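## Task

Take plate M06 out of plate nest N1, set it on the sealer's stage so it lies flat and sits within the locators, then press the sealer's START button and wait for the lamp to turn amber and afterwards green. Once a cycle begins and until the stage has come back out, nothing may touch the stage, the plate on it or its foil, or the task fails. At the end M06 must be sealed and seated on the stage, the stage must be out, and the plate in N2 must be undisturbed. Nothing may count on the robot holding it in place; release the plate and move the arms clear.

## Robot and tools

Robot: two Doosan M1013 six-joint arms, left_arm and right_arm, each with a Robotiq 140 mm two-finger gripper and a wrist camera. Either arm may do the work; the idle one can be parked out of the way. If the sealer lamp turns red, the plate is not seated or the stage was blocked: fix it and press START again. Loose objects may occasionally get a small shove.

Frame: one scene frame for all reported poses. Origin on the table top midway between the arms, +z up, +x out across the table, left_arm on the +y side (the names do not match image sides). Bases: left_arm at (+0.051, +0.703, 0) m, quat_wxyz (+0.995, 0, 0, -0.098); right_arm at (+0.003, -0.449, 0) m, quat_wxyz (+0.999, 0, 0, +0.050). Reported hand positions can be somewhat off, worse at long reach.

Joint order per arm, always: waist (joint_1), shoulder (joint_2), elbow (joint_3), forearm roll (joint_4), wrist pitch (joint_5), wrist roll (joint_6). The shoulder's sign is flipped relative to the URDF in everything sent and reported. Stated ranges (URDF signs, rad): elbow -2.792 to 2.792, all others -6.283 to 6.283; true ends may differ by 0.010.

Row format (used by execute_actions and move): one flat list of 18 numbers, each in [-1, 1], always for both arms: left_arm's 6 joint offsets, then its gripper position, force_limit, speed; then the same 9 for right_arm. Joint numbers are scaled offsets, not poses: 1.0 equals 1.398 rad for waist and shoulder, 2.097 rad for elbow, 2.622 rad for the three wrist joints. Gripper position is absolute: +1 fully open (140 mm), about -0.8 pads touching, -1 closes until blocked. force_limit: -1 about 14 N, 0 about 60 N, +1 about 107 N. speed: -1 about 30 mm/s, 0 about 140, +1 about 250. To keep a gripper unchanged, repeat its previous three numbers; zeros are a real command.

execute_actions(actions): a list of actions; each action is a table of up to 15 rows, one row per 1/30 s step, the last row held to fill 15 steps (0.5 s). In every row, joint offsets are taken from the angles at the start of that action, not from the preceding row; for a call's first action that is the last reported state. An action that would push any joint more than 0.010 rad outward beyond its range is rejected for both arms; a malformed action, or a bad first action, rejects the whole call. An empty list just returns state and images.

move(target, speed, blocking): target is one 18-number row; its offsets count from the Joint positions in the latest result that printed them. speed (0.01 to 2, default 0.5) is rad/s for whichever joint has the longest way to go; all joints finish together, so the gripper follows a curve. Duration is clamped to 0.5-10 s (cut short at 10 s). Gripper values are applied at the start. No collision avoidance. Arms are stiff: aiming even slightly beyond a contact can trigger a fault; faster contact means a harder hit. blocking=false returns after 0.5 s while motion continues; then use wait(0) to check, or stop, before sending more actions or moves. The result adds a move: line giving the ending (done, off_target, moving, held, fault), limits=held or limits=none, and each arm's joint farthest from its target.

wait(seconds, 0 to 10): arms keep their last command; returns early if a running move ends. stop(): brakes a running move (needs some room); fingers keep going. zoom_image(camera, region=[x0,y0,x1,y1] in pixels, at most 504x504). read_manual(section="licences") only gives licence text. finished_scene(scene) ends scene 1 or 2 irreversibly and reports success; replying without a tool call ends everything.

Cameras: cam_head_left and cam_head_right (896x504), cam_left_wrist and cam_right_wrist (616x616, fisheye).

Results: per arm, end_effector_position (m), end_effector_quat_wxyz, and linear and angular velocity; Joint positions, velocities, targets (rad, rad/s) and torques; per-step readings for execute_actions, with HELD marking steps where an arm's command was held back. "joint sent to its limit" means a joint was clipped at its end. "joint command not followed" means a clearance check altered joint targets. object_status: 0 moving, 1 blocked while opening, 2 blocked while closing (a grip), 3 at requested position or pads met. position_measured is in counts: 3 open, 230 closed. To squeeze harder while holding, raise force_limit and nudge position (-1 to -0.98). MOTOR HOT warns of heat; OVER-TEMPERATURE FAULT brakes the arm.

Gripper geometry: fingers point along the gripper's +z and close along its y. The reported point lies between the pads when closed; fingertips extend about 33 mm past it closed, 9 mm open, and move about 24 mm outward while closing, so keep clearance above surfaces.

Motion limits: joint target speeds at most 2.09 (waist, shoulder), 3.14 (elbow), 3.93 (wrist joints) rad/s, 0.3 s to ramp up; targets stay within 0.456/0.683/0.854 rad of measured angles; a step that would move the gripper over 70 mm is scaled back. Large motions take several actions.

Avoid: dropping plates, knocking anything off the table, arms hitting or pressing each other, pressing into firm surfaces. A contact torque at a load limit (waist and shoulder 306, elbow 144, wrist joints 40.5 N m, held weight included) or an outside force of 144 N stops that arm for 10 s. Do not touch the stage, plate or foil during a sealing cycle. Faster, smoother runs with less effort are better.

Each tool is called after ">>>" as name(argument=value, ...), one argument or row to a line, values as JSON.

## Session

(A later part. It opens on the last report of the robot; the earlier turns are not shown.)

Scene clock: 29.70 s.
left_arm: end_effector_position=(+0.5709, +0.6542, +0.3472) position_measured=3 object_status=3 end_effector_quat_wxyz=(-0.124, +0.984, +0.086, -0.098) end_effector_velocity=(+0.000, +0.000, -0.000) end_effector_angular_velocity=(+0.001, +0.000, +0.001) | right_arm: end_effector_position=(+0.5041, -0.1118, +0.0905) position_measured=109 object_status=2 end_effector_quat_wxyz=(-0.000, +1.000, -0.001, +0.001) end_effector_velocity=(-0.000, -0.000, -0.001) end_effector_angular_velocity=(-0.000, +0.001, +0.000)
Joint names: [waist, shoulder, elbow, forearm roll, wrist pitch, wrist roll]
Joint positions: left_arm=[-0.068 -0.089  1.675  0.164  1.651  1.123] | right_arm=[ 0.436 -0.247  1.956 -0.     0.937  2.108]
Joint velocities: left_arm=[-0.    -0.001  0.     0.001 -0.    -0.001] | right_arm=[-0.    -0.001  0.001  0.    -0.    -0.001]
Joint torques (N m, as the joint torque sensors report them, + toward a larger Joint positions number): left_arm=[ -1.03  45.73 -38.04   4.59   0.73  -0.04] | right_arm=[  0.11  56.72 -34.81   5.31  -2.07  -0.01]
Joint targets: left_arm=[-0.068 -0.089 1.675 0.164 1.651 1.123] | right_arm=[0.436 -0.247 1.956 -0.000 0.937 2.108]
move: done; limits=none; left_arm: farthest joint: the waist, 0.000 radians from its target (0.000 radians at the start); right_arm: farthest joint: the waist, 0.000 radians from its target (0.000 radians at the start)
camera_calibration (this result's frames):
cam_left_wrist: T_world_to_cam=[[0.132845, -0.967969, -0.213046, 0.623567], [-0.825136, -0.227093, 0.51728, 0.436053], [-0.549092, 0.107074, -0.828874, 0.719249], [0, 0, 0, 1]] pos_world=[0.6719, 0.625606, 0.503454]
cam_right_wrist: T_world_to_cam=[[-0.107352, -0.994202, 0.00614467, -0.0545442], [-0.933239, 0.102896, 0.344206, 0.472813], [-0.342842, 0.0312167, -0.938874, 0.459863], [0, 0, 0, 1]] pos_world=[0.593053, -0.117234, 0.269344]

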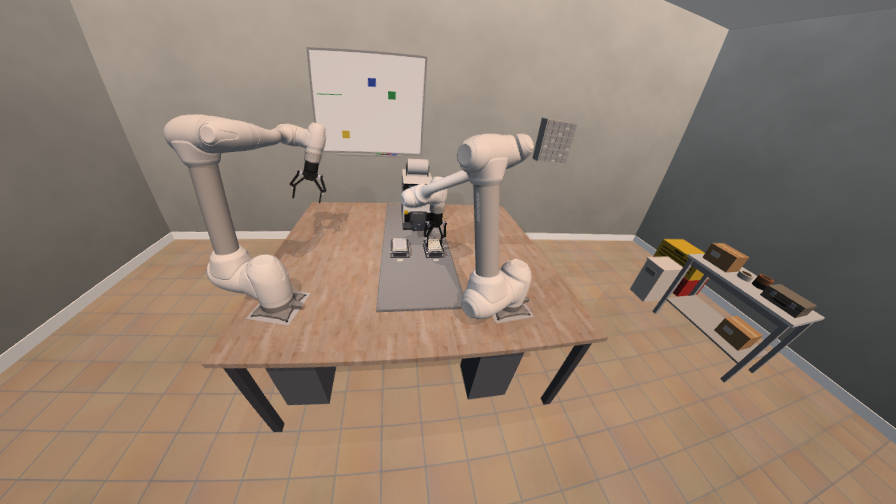

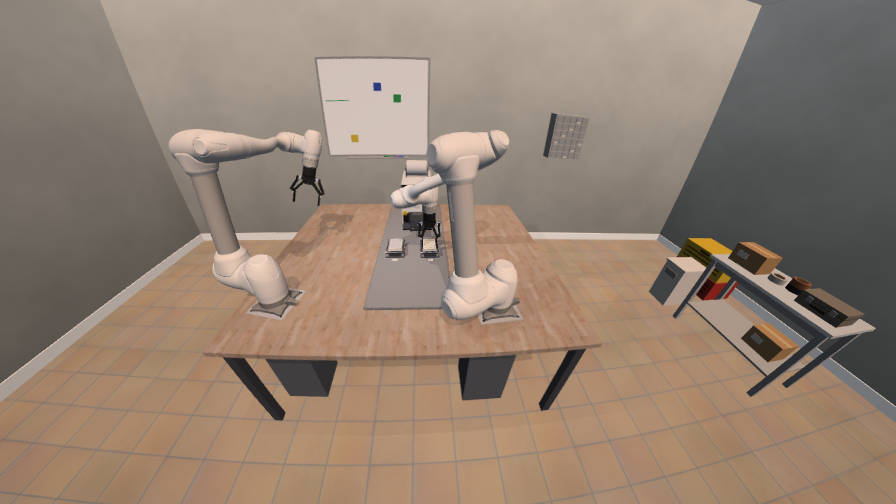

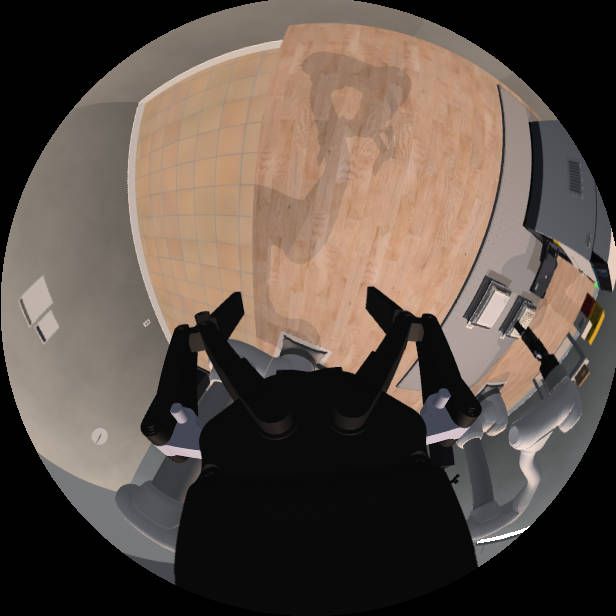

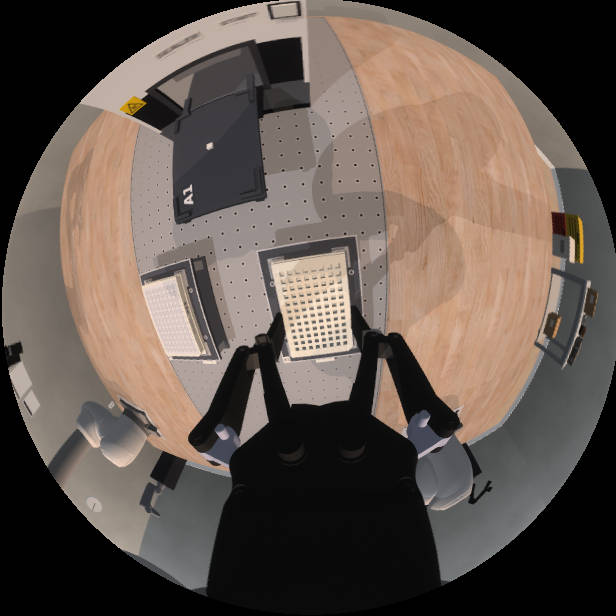

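>>> move(
  target=[0,0,0,0,0,0,1,0,0,0,0,0,0,0,0,0.4,-0.3,0],
)

>>> move(
  target=[0,0,0,0,0,0,1,0,0,0,0.033,-0.022,0,0.036,0,0.4,-0.3,0],
  speed=0.2,
)

>>> move(
  target=[0,0,0,0,0,0,1,0,0,0,0,0,0,0,-0.6,0.4,-0.3,0],
  speed=1.5,
)

>>> move(
  target=[0,0,0,0,0,0,1,0,0,0,0,0,0,0,-0.5982,0.4,-0.3,0],
  speed=1.5,
)

>>> zoom_image(
  camera="cam_right_wrist",
  region=[160, 100, 460, 400],
)

Scene clock: 31.13 s.
left_arm: end_effector_position=(+0.5709, +0.6542, +0.3472) position_measured=3 object_status=3 end_effector_quat_wxyz=(-0.124, +0.984, +0.086, -0.098) end_effector_velocity=(+0.000, -0.000, -0.000) end_effector_angular_velocity=(-0.001, -0.001, -0.001) | right_arm: end_effector_position=(+0.5041, -0.1118, +0.0905) position_measured=78 object_status=3 end_effector_quat_wxyz=(-0.000, +1.000, -0.001, +0.001) end_effector_velocity=(-0.001, +0.000, -0.000) end_effector_angular_velocity=(-0.001, +0.002, +0.001)
Joint names: [waist, shoulder, elbow, forearm roll, wrist pitch, wrist roll]
Joint positions: left_arm=[-0.068 -0.089  1.675  0.164  1.651  1.123] | right_arm=[ 0.436 -0.247  1.956 -0.     0.937  2.108]
Joint velocities: left_arm=[ 0.     0.     0.    -0.    -0.001  0.001] | right_arm=[ 0.001 -0.    -0.     0.     0.002 -0.   ]
Joint torques (N m, as the joint torque sensors report them, + toward a larger Joint positions number): left_arm=[ -0.33  45.95 -38.3    4.39   0.92  -0.21] | right_arm=[ -3.36  59.1  -33.02   3.31  -0.37  -0.25]
Joint targets: left_arm=[-0.068 -0.089 1.675 0.164 1.651 1.123] | right_arm=[0.436 -0.247 1.956 -0.000 0.937 2.108]
move: done; limits=none; left_arm: farthest joint: the waist, 0.000 radians from its target (0.000 radians at the start); right_arm: farthest joint: the waist, 0.000 radians from its target (0.000 radians at the start)
camera_calibration (this result's frames):
cam_left_wrist: T_world_to_cam=[[0.132845, -0.967969, -0.213046, 0.623567], [-0.825136, -0.227094, 0.51728, 0.436054], [-0.549092, 0.107074, -0.828874, 0.719249], [0, 0, 0, 1]] pos_world=[0.6719, 0.625606, 0.503454]
cam_right_wrist: T_world_to_cam=[[-0.107353, -0.994202, 0.00607493, -0.0545062], [-0.933273, 0.102876, 0.344119, 0.472893], [-0.342749, 0.0312724, -0.938907, 0.459791], [0, 0, 0, 1]] pos_world=[0.59308, -0.117218, 0.269301]

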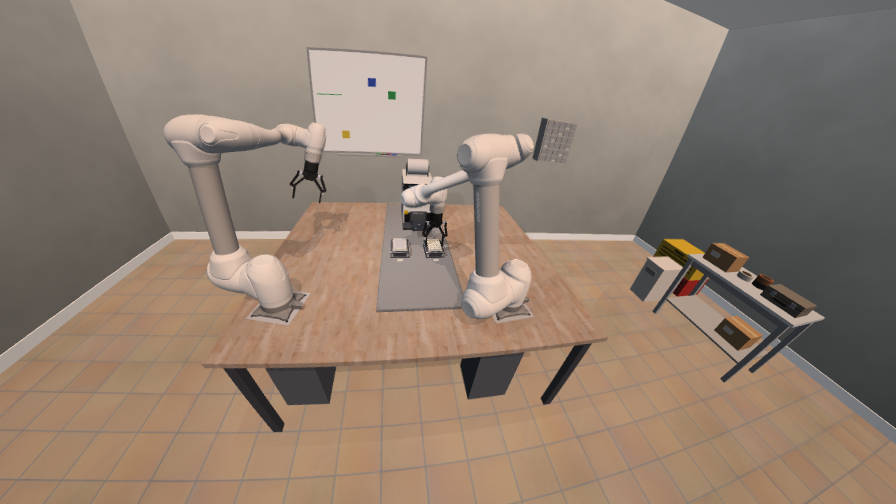

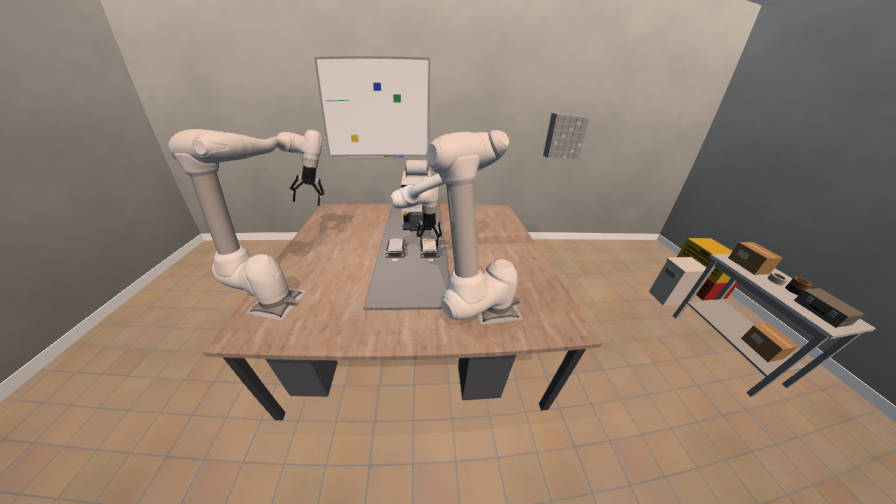

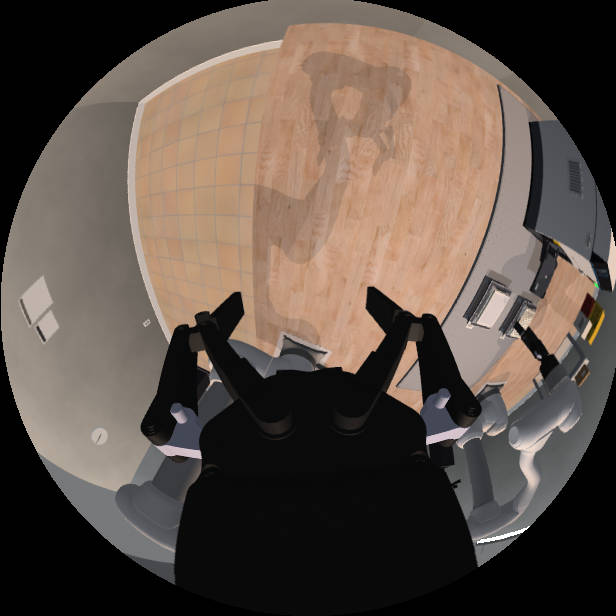

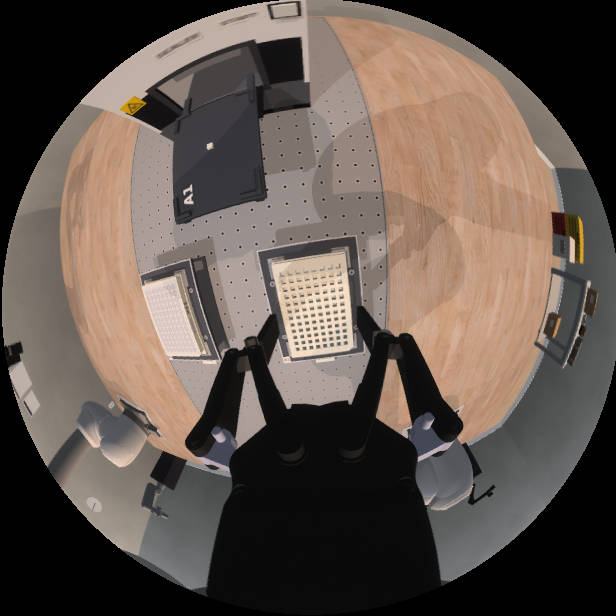

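Scene clock: 31.93 s.
left_arm: end_effector_position=(+0.5709, +0.6542, +0.3472) position_measured=3 object_status=3 end_effector_quat_wxyz=(-0.124, +0.984, +0.086, -0.098) end_effector_velocity=(-0.001, -0.000, +0.000) end_effector_angular_velocity=(-0.000, +0.002, -0.001) | right_arm: end_effector_position=(+0.5041, -0.1118, +0.1397) position_measured=78 object_status=3 end_effector_quat_wxyz=(+0.000, +1.000, -0.001, -0.000) end_effector_velocity=(-0.000, +0.001, +0.001) end_effector_angular_velocity=(+0.001, -0.001, +0.000)
Joint names: [waist, shoulder, elbow, forearm roll, wrist pitch, wrist roll]
Joint positions: left_arm=[-0.068 -0.089  1.675  0.164  1.651  1.123] | right_arm=[ 0.436 -0.201  1.91  -0.     1.031  2.108]
Joint velocities: left_arm=[-0.     0.     0.    -0.001  0.002  0.001] | right_arm=[ 0.001  0.001 -0.001  0.     0.     0.   ]
Joint torques (N m, as the joint torque sensors report them, + toward a larger Joint positions number): left_arm=[ -0.1   46.65 -38.21   4.61   1.09  -0.12] | right_arm=[ -2.69  57.17 -35.03   3.52  -0.33  -0.33]
Joint targets: left_arm=[-0.068 -0.089 1.675 0.164 1.651 1.123] | right_arm=[0.436 -0.201 1.910 -0.000 1.031 2.108]
move: done; limits=none; left_arm: farthest joint: the waist, 0.000 radians from its target (0.000 radians at the start); right_arm: farthest joint: the elbow, 0.001 radians from its target (0.047 radians at the start)
camera_calibration (this result's frames):
cam_left_wrist: T_world_to_cam=[[0.132845, -0.967969, -0.213046, 0.623567], [-0.825136, -0.227094, 0.51728, 0.436053], [-0.549092, 0.107073, -0.828874, 0.71925], [0, 0, 0, 1]] pos_world=[0.6719, 0.625606, 0.503454]
cam_right_wrist: T_world_to_cam=[[-0.10736, -0.994193, 0.00738944, -0.0550216], [-0.932635, 0.103282, 0.345725, 0.455407], [-0.34448, 0.0302253, -0.938307, 0.506698], [0, 0, 0, 1]] pos_world=[0.593369, -0.117053, 0.318399]

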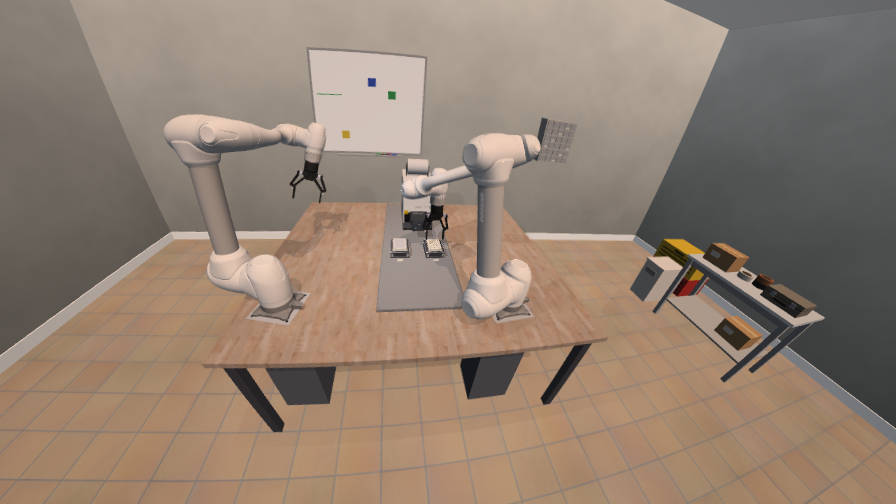

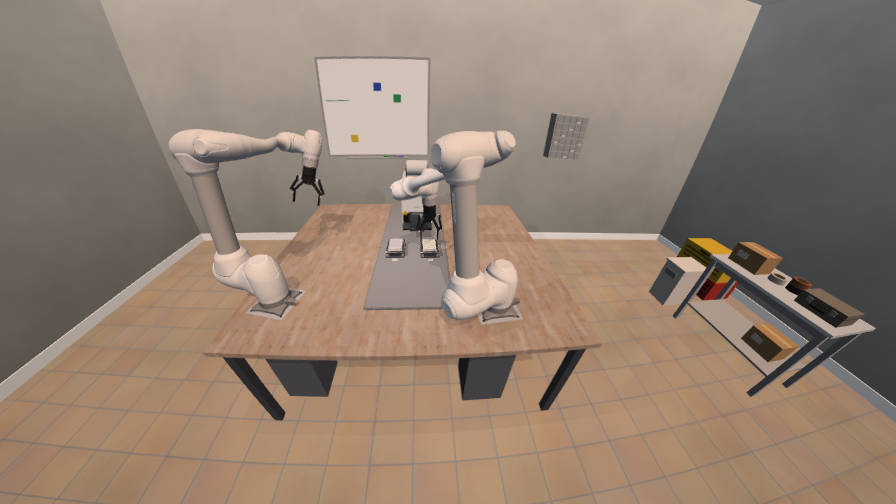

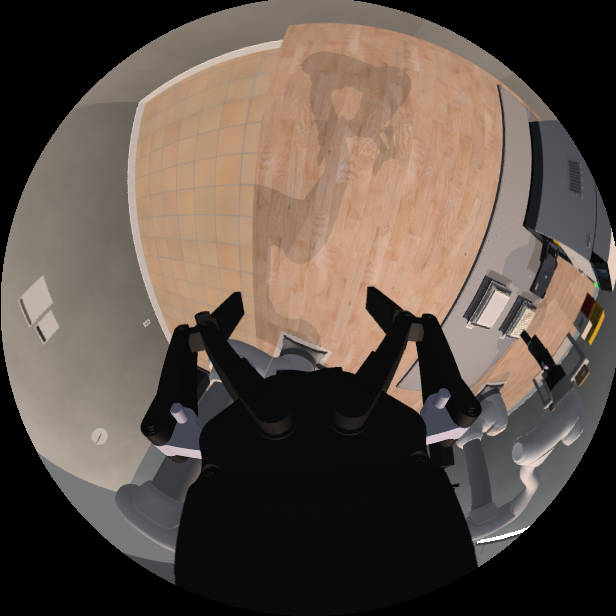

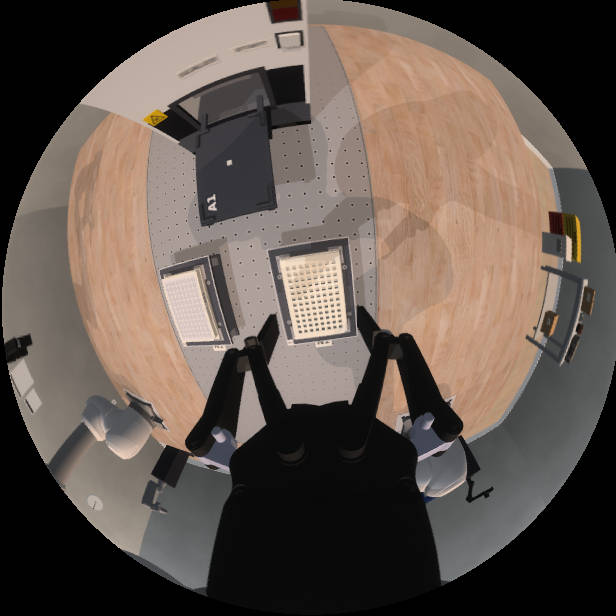

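Scene clock: 33.60 s.
left_arm: end_effector_position=(+0.5709, +0.6542, +0.3472) position_measured=3 object_status=3 end_effector_quat_wxyz=(-0.124, +0.984, +0.086, -0.098) end_effector_velocity=(-0.000, -0.000, -0.000) end_effector_angular_velocity=(-0.000, +0.001, -0.001) | right_arm: end_effector_position=(+0.5041, -0.1118, +0.1397) position_measured=78 object_status=3 end_effector_quat_wxyz=(+0.000, +0.707, +0.707, -0.000) end_effector_velocity=(-0.000, +0.000, -0.000) end_effector_angular_velocity=(-0.001, +0.000, +0.002)
Joint names: [waist, shoulder, elbow, forearm roll, wrist pitch, wrist roll]
Joint positions: left_arm=[-0.068 -0.089  1.675  0.164  1.651  1.123] | right_arm=[ 0.436 -0.201  1.91  -0.     1.031  0.535]
Joint velocities: left_arm=[-0.    -0.    -0.    -0.     0.     0.001] | right_arm=[ 0.    -0.    -0.    -0.     0.    -0.001]
Joint torques (N m, as the joint torque sensors report them, + toward a larger Joint positions number): left_arm=[ -0.1   46.28 -38.53   4.43   0.92  -0.19] | right_arm=[ -2.85  56.85 -35.07   3.57  -0.48  -0.22]
Joint targets: left_arm=[-0.068 -0.089 1.675 0.164 1.651 1.123] | right_arm=[0.436 -0.201 1.910 -0.000 1.031 0.535]
move: done; limits=none; left_arm: farthest joint: the waist, 0.000 radians from its target (0.000 radians at the start); right_arm: farthest joint: the waist, 0.000 radians from its target (0.000 radians at the start)
camera_calibration (this result's frames):
cam_left_wrist: T_world_to_cam=[[0.132845, -0.967969, -0.213046, 0.623567], [-0.825136, -0.227094, 0.51728, 0.436054], [-0.549092, 0.107074, -0.828874, 0.71925], [0, 0, 0, 1]] pos_world=[0.6719, 0.625606, 0.503454]
cam_right_wrist: T_world_to_cam=[[0.994423, -0.105289, 0.00601994, -0.510847], [-0.100862, -0.932834, 0.345902, -0.0797118], [-0.0308041, -0.344581, -0.938251, 0.306684], [0, 0, 0, 1]] pos_world=[0.509405, -0.0224669, 0.318395]

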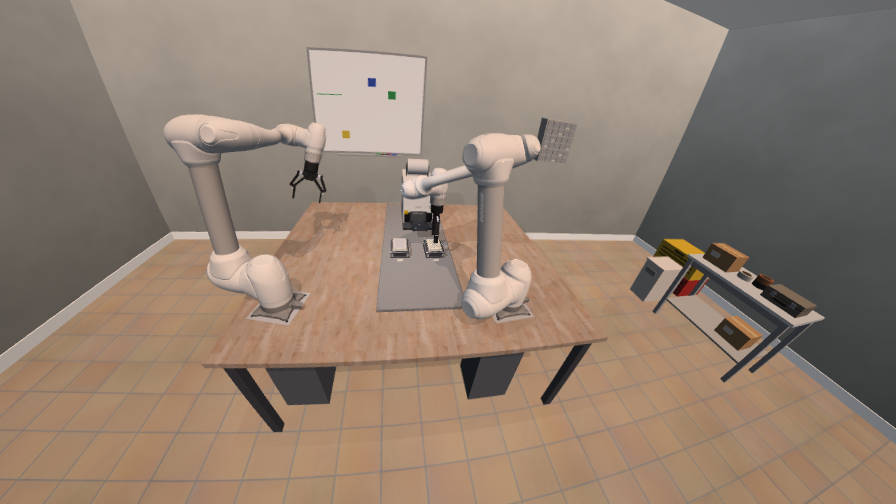

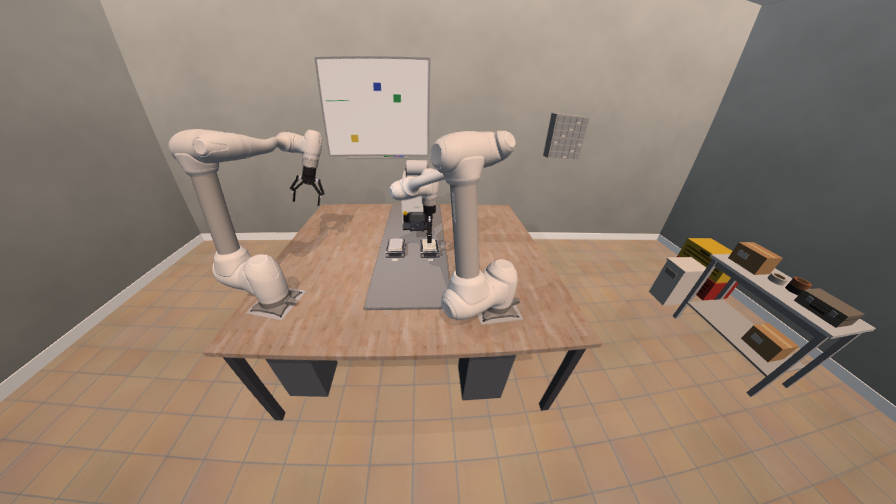

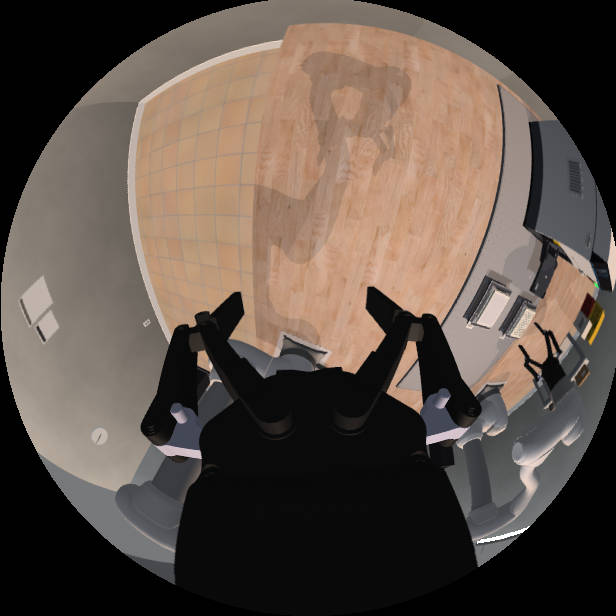

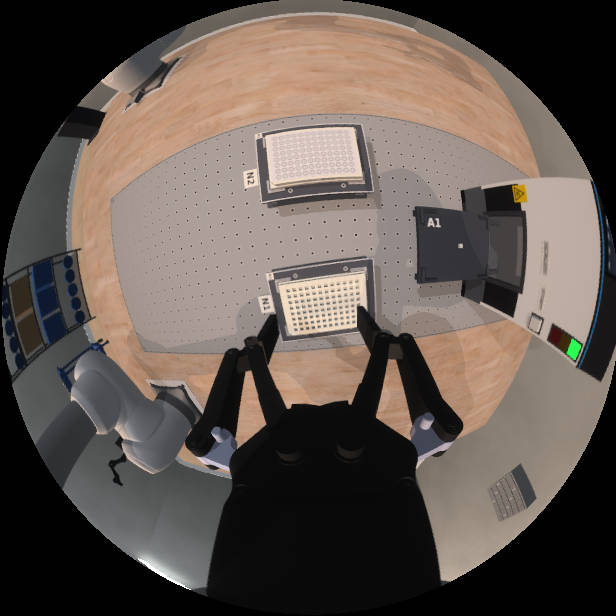

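Scene clock: 35.27 s.
left_arm: end_effector_position=(+0.5709, +0.6542, +0.3472) position_measured=3 object_status=3 end_effector_quat_wxyz=(-0.124, +0.984, +0.086, -0.098) end_effector_velocity=(+0.000, +0.000, +0.000) end_effector_angular_velocity=(+0.001, -0.001, +0.000) | right_arm: end_effector_position=(+0.5041, -0.1118, +0.1397) position_measured=78 object_status=3 end_effector_quat_wxyz=(-0.000, +0.001, +1.000, -0.000) end_effector_velocity=(-0.000, -0.000, -0.000) end_effector_angular_velocity=(-0.001, +0.000, -0.000)
Joint names: [waist, shoulder, elbow, forearm roll, wrist pitch, wrist roll]
Joint positions: left_arm=[-0.068 -0.089  1.675  0.164  1.651  1.123] | right_arm=[ 0.436 -0.201  1.91  -0.     1.031 -1.033]
Joint velocities: left_arm=[-0.     0.    -0.     0.001 -0.    -0.   ] | right_arm=[-0.    -0.     0.001 -0.001 -0.     0.   ]
Joint torques (N m, as the joint torque sensors report them, + toward a larger Joint positions number): left_arm=[ -0.96  47.3  -37.93   4.66   0.89  -0.4 ] | right_arm=[ -3.26  56.49 -34.7    3.62  -0.36  -0.29]
Joint targets: left_arm=[-0.068 -0.089 1.675 0.164 1.651 1.123] | right_arm=[0.436 -0.201 1.910 -0.000 1.031 -1.033]
move: done; limits=none; left_arm: farthest joint: the waist, 0.000 radians from its target (0.000 radians at the start); right_arm: farthest joint: the waist, 0.000 radians from its target (0.000 radians at the start)
camera_calibration (this result's frames):
cam_left_wrist: T_world_to_cam=[[0.132845, -0.967969, -0.213046, 0.623567], [-0.825136, -0.227094, 0.51728, 0.436054], [-0.549092, 0.107073, -0.828874, 0.71925], [0, 0, 0, 1]] pos_world=[0.6719, 0.625606, 0.503454]
cam_right_wrist: T_world_to_cam=[[0.107916, 0.994143, 0.00582905, 0.0589427], [0.933038, -0.103303, 0.344629, -0.507972], [0.343212, -0.0317521, -0.938721, 0.153185], [0, 0, 0, 1]] pos_world=[0.415021, -0.106209, 0.318517]

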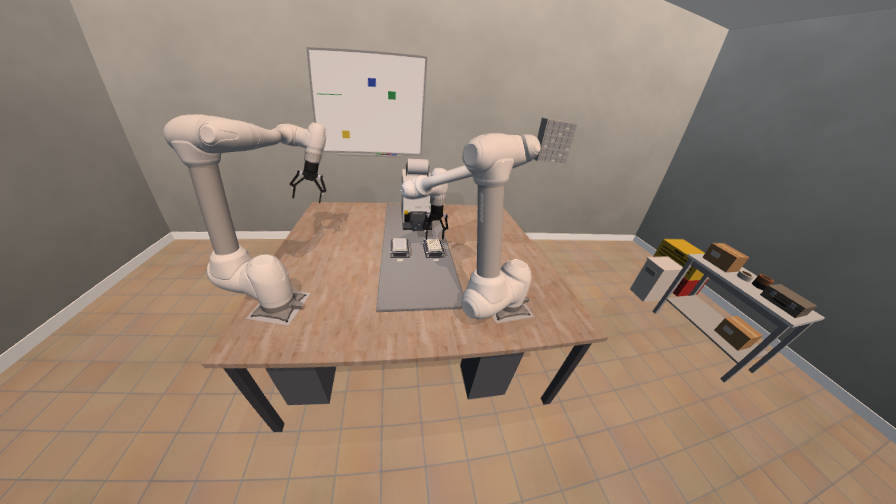

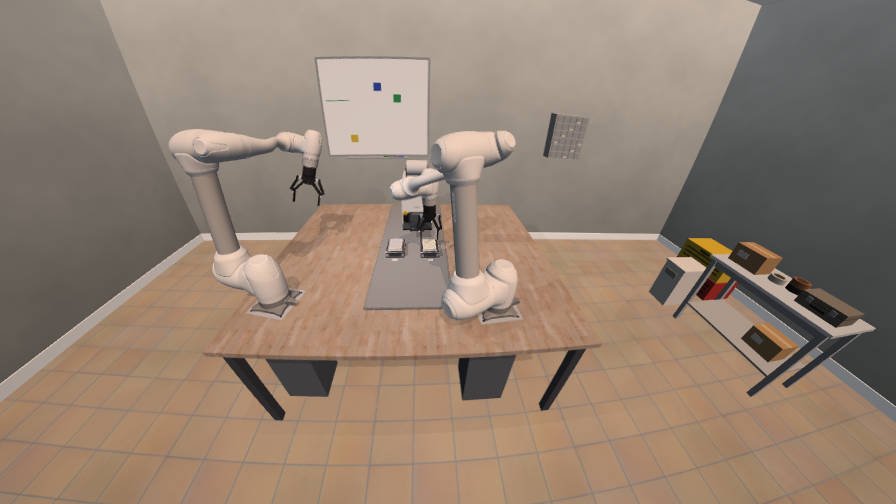

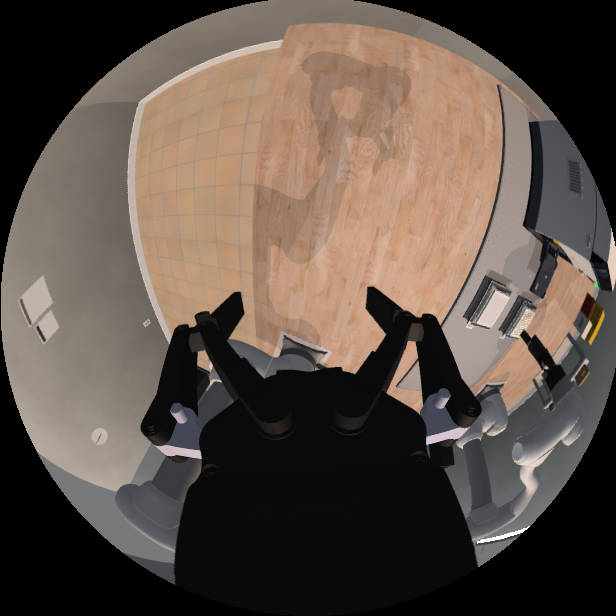

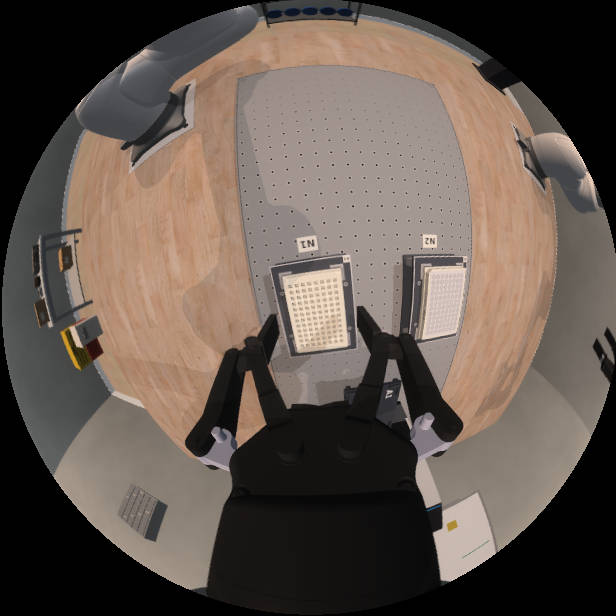

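Region (160, 100, 460, 400) of cam_right_wrist's 616x616 image, scaled by 1.680, with more detail than that image has.

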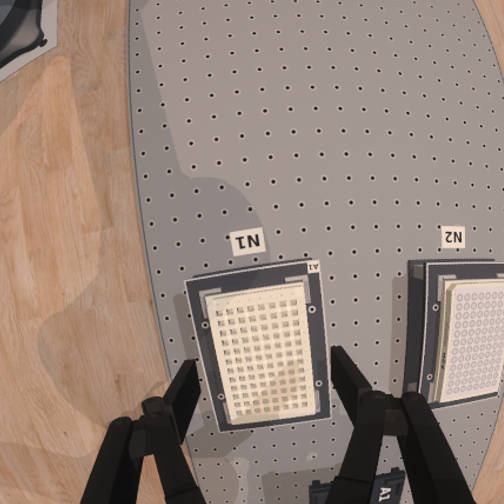

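>>> move(
  target=[0,0,0,0,0,0,1,0,0,-0.0057,-0.0075,-0.0067,0,0.0015,-0.0035,0.4,-0.3,0],
  speed=0.2,
)

>>> move(
  target=[0,0,0,0,0,0,1,0,0,0,-0.033,0.022,0,-0.036,0,0.4,-0.3,0],
  speed=0.1,
)

>>> zoom_image(
  camera="cam_right_wrist",
  region=[200, 200, 440, 400],
)

Scene clock: 37.83 s.
left_arm: end_effector_position=(+0.5709, +0.6542, +0.3472) position_measured=3 object_status=3 end_effector_quat_wxyz=(-0.124, +0.984, +0.086, -0.098) end_effector_velocity=(+0.000, +0.000, -0.000) end_effector_angular_velocity=(+0.001, +0.000, +0.000) | right_arm: end_effector_position=(+0.5130, -0.1121, +0.1401) position_measured=78 object_status=3 end_effector_quat_wxyz=(-0.000, +0.000, +1.000, -0.000) end_effector_velocity=(+0.000, -0.000, -0.000) end_effector_angular_velocity=(-0.001, -0.000, +0.000)
Joint names: [waist, shoulder, elbow, forearm roll, wrist pitch, wrist roll]
Joint positions: left_arm=[-0.068 -0.089  1.675  0.164  1.651  1.123] | right_arm=[ 0.428 -0.212  1.896 -0.     1.035 -1.042]
Joint velocities: left_arm=[ 0.    -0.001 -0.     0.001 -0.    -0.   ] | right_arm=[ 0.    -0.     0.    -0.001 -0.     0.   ]
Joint torques (N m, as the joint torque sensors report them, + toward a larger Joint positions number): left_arm=[ -1.13  46.31 -37.99   4.6    0.91  -0.19] | right_arm=[ -3.81  57.76 -35.1    3.51  -0.34  -0.36]
Joint targets: left_arm=[-0.068 -0.089 1.675 0.164 1.651 1.123] | right_arm=[0.428 -0.212 1.896 -0.000 1.035 -1.042]
move: done; limits=none; left_arm: farthest joint: the waist, 0.000 radians from its target (0.000 radians at the start); right_arm: farthest joint: the waist, 0.000 radians from its target (0.008 radians at the start)
camera_calibration (this result's frames):
cam_left_wrist: T_world_to_cam=[[0.132845, -0.967969, -0.213046, 0.623567], [-0.825136, -0.227094, 0.51728, 0.436053], [-0.549093, 0.107074, -0.828874, 0.719249], [0, 0, 0, 1]] pos_world=[0.6719, 0.625606, 0.503454]
cam_right_wrist: T_world_to_cam=[[0.10671, 0.994274, 0.00562943, 0.0589759], [0.933267, -0.102112, 0.344362, -0.51643], [0.342965, -0.0314931, -0.93882, 0.150646], [0, 0, 0, 1]] pos_world=[0.424008, -0.106628, 0.318936]

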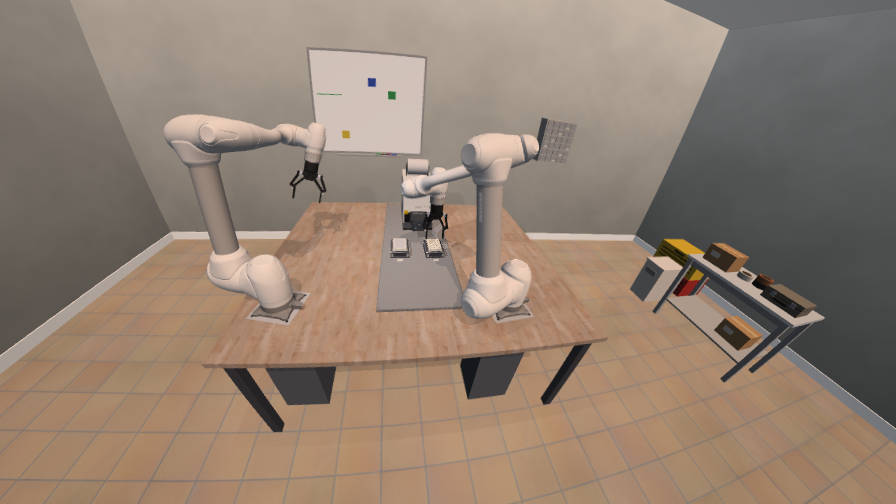

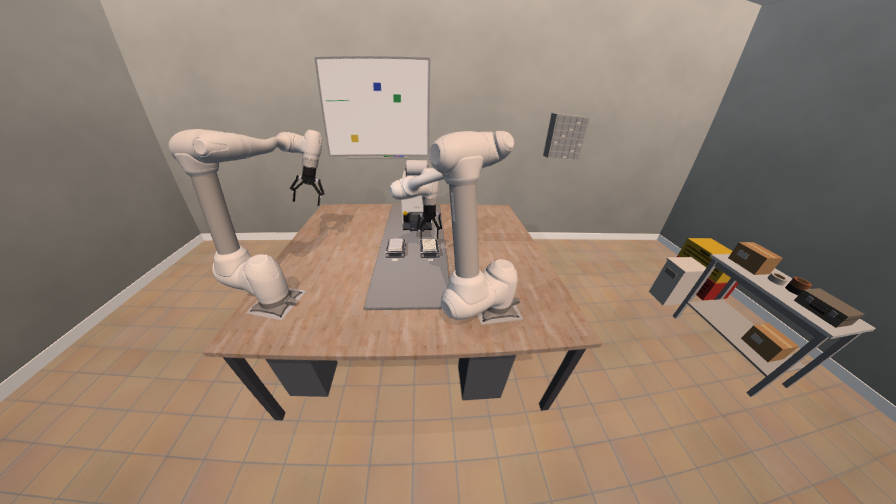

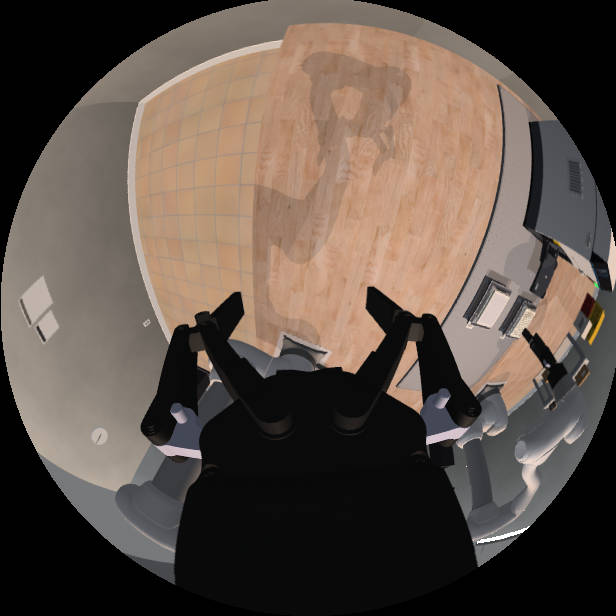

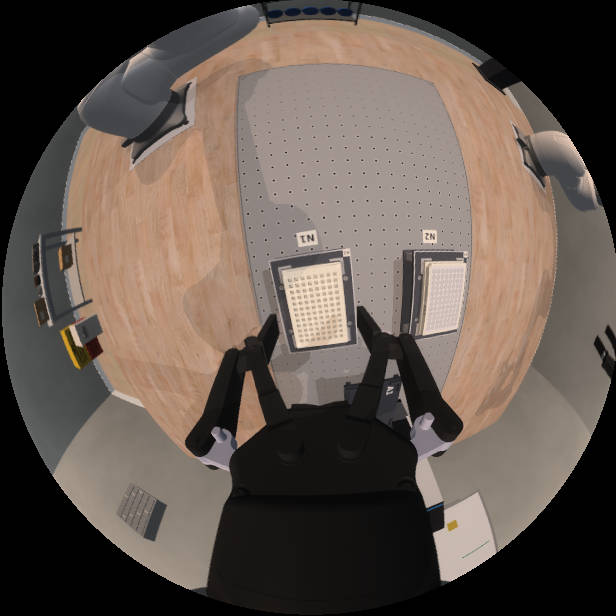

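Scene clock: 39.07 s.
left_arm: end_effector_position=(+0.5709, +0.6542, +0.3472) position_measured=3 object_status=3 end_effector_quat_wxyz=(-0.124, +0.984, +0.086, -0.098) end_effector_velocity=(-0.000, +0.000, +0.000) end_effector_angular_velocity=(-0.000, -0.001, -0.001) | right_arm: end_effector_position=(+0.5131, -0.1121, +0.0905) position_measured=78 object_status=3 end_effector_quat_wxyz=(+0.000, +0.000, +1.000, +0.000) end_effector_velocity=(+0.001, -0.001, +0.000) end_effector_angular_velocity=(+0.000, -0.001, -0.001)
Joint names: [waist, shoulder, elbow, forearm roll, wrist pitch, wrist roll]
Joint positions: left_arm=[-0.068 -0.089  1.675  0.164  1.651  1.123] | right_arm=[ 0.428 -0.258  1.942 -0.     0.941 -1.042]
Joint velocities: left_arm=[0.    0.001 0.    0.    0.    0.001] | right_arm=[-0.001  0.    -0.    -0.    -0.    -0.   ]
Joint torques (N m, as the joint torque sensors report them, + toward a larger Joint positions number): left_arm=[ -0.79  46.05 -38.56   4.75   0.97  -0.19] | right_arm=[ -2.54  59.97 -33.01   3.47  -0.44  -0.32]
Joint targets: left_arm=[-0.068 -0.089 1.675 0.164 1.651 1.123] | right_arm=[0.428 -0.258 1.942 -0.000 0.941 -1.042]
move: done; limits=none; left_arm: farthest joint: the waist, 0.000 radians from its target (0.000 radians at the start); right_arm: farthest joint: the waist, 0.000 radians from its target (0.000 radians at the start)
camera_calibration (this result's frames):
cam_left_wrist: T_world_to_cam=[[0.132845, -0.967969, -0.213046, 0.623567], [-0.825136, -0.227093, 0.51728, 0.436053], [-0.549092, 0.107074, -0.828874, 0.71925], [0, 0, 0, 1]] pos_world=[0.6719, 0.625606, 0.503454]
cam_right_wrist: T_world_to_cam=[[0.106675, 0.99427, 0.00690383, 0.0590773], [0.932638, -0.102465, 0.345958, -0.499282], [0.344683, -0.0304664, -0.938225, 0.103158], [0, 0, 0, 1]] pos_world=[0.423791, -0.106755, 0.269108]

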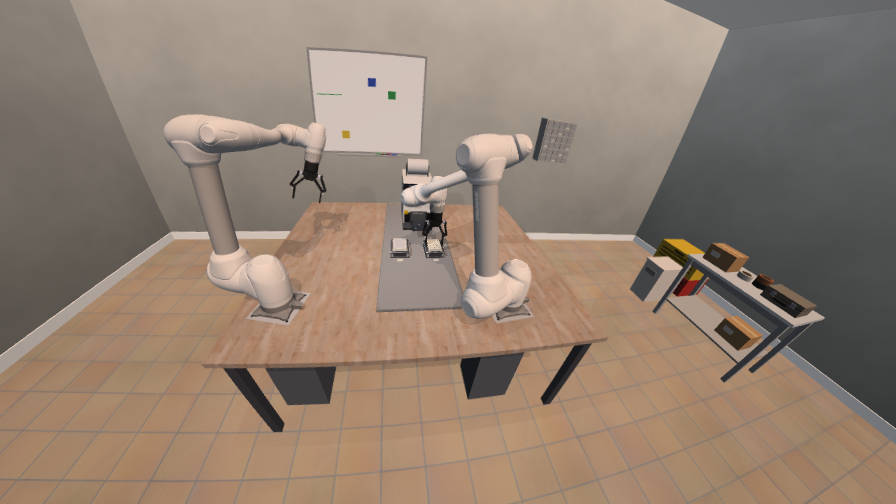

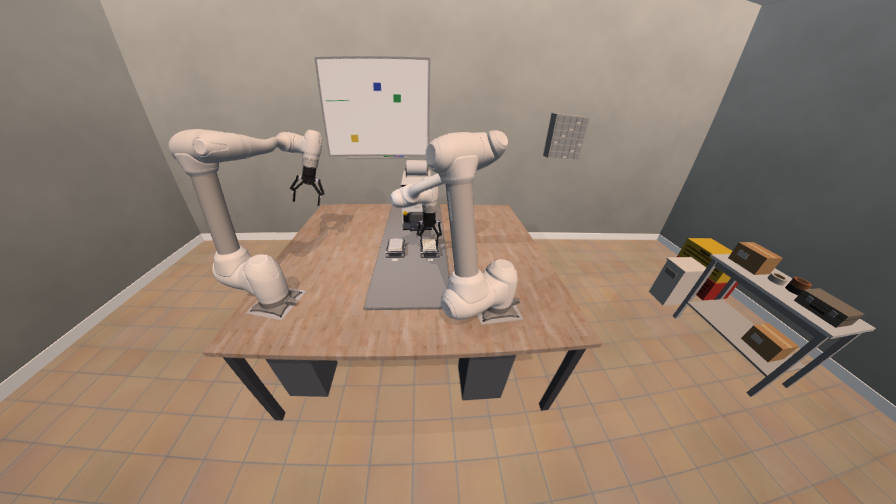

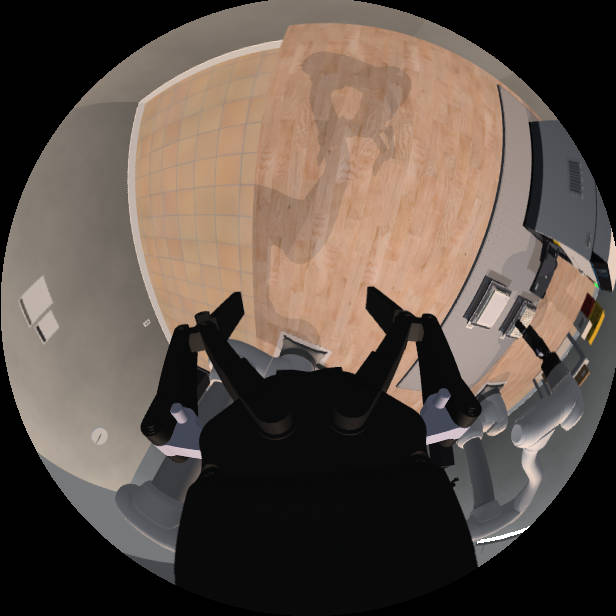

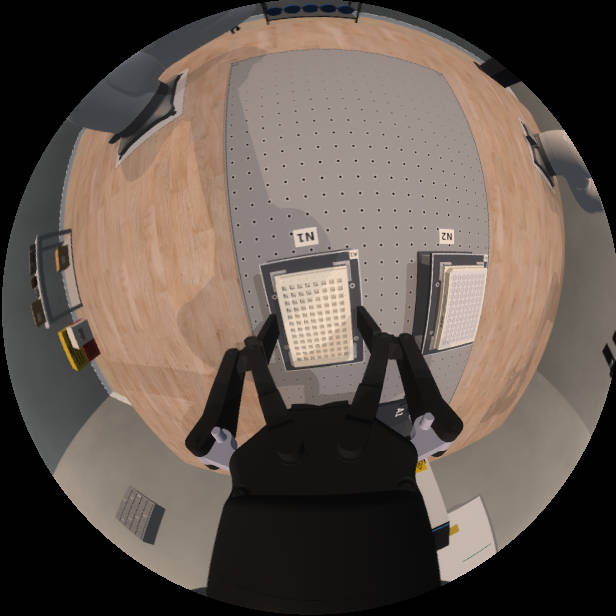

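Region (200, 200, 440, 400) of cam_right_wrist's 616x616 image, scaled by 2.100, with more detail than that image has.

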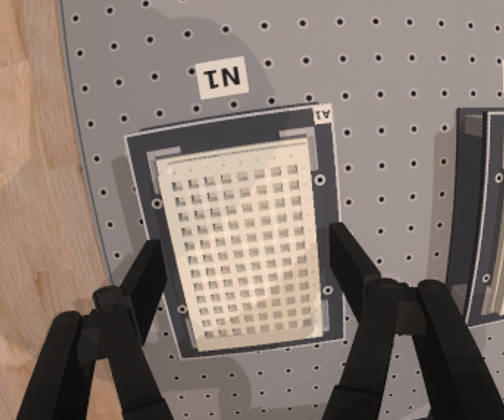

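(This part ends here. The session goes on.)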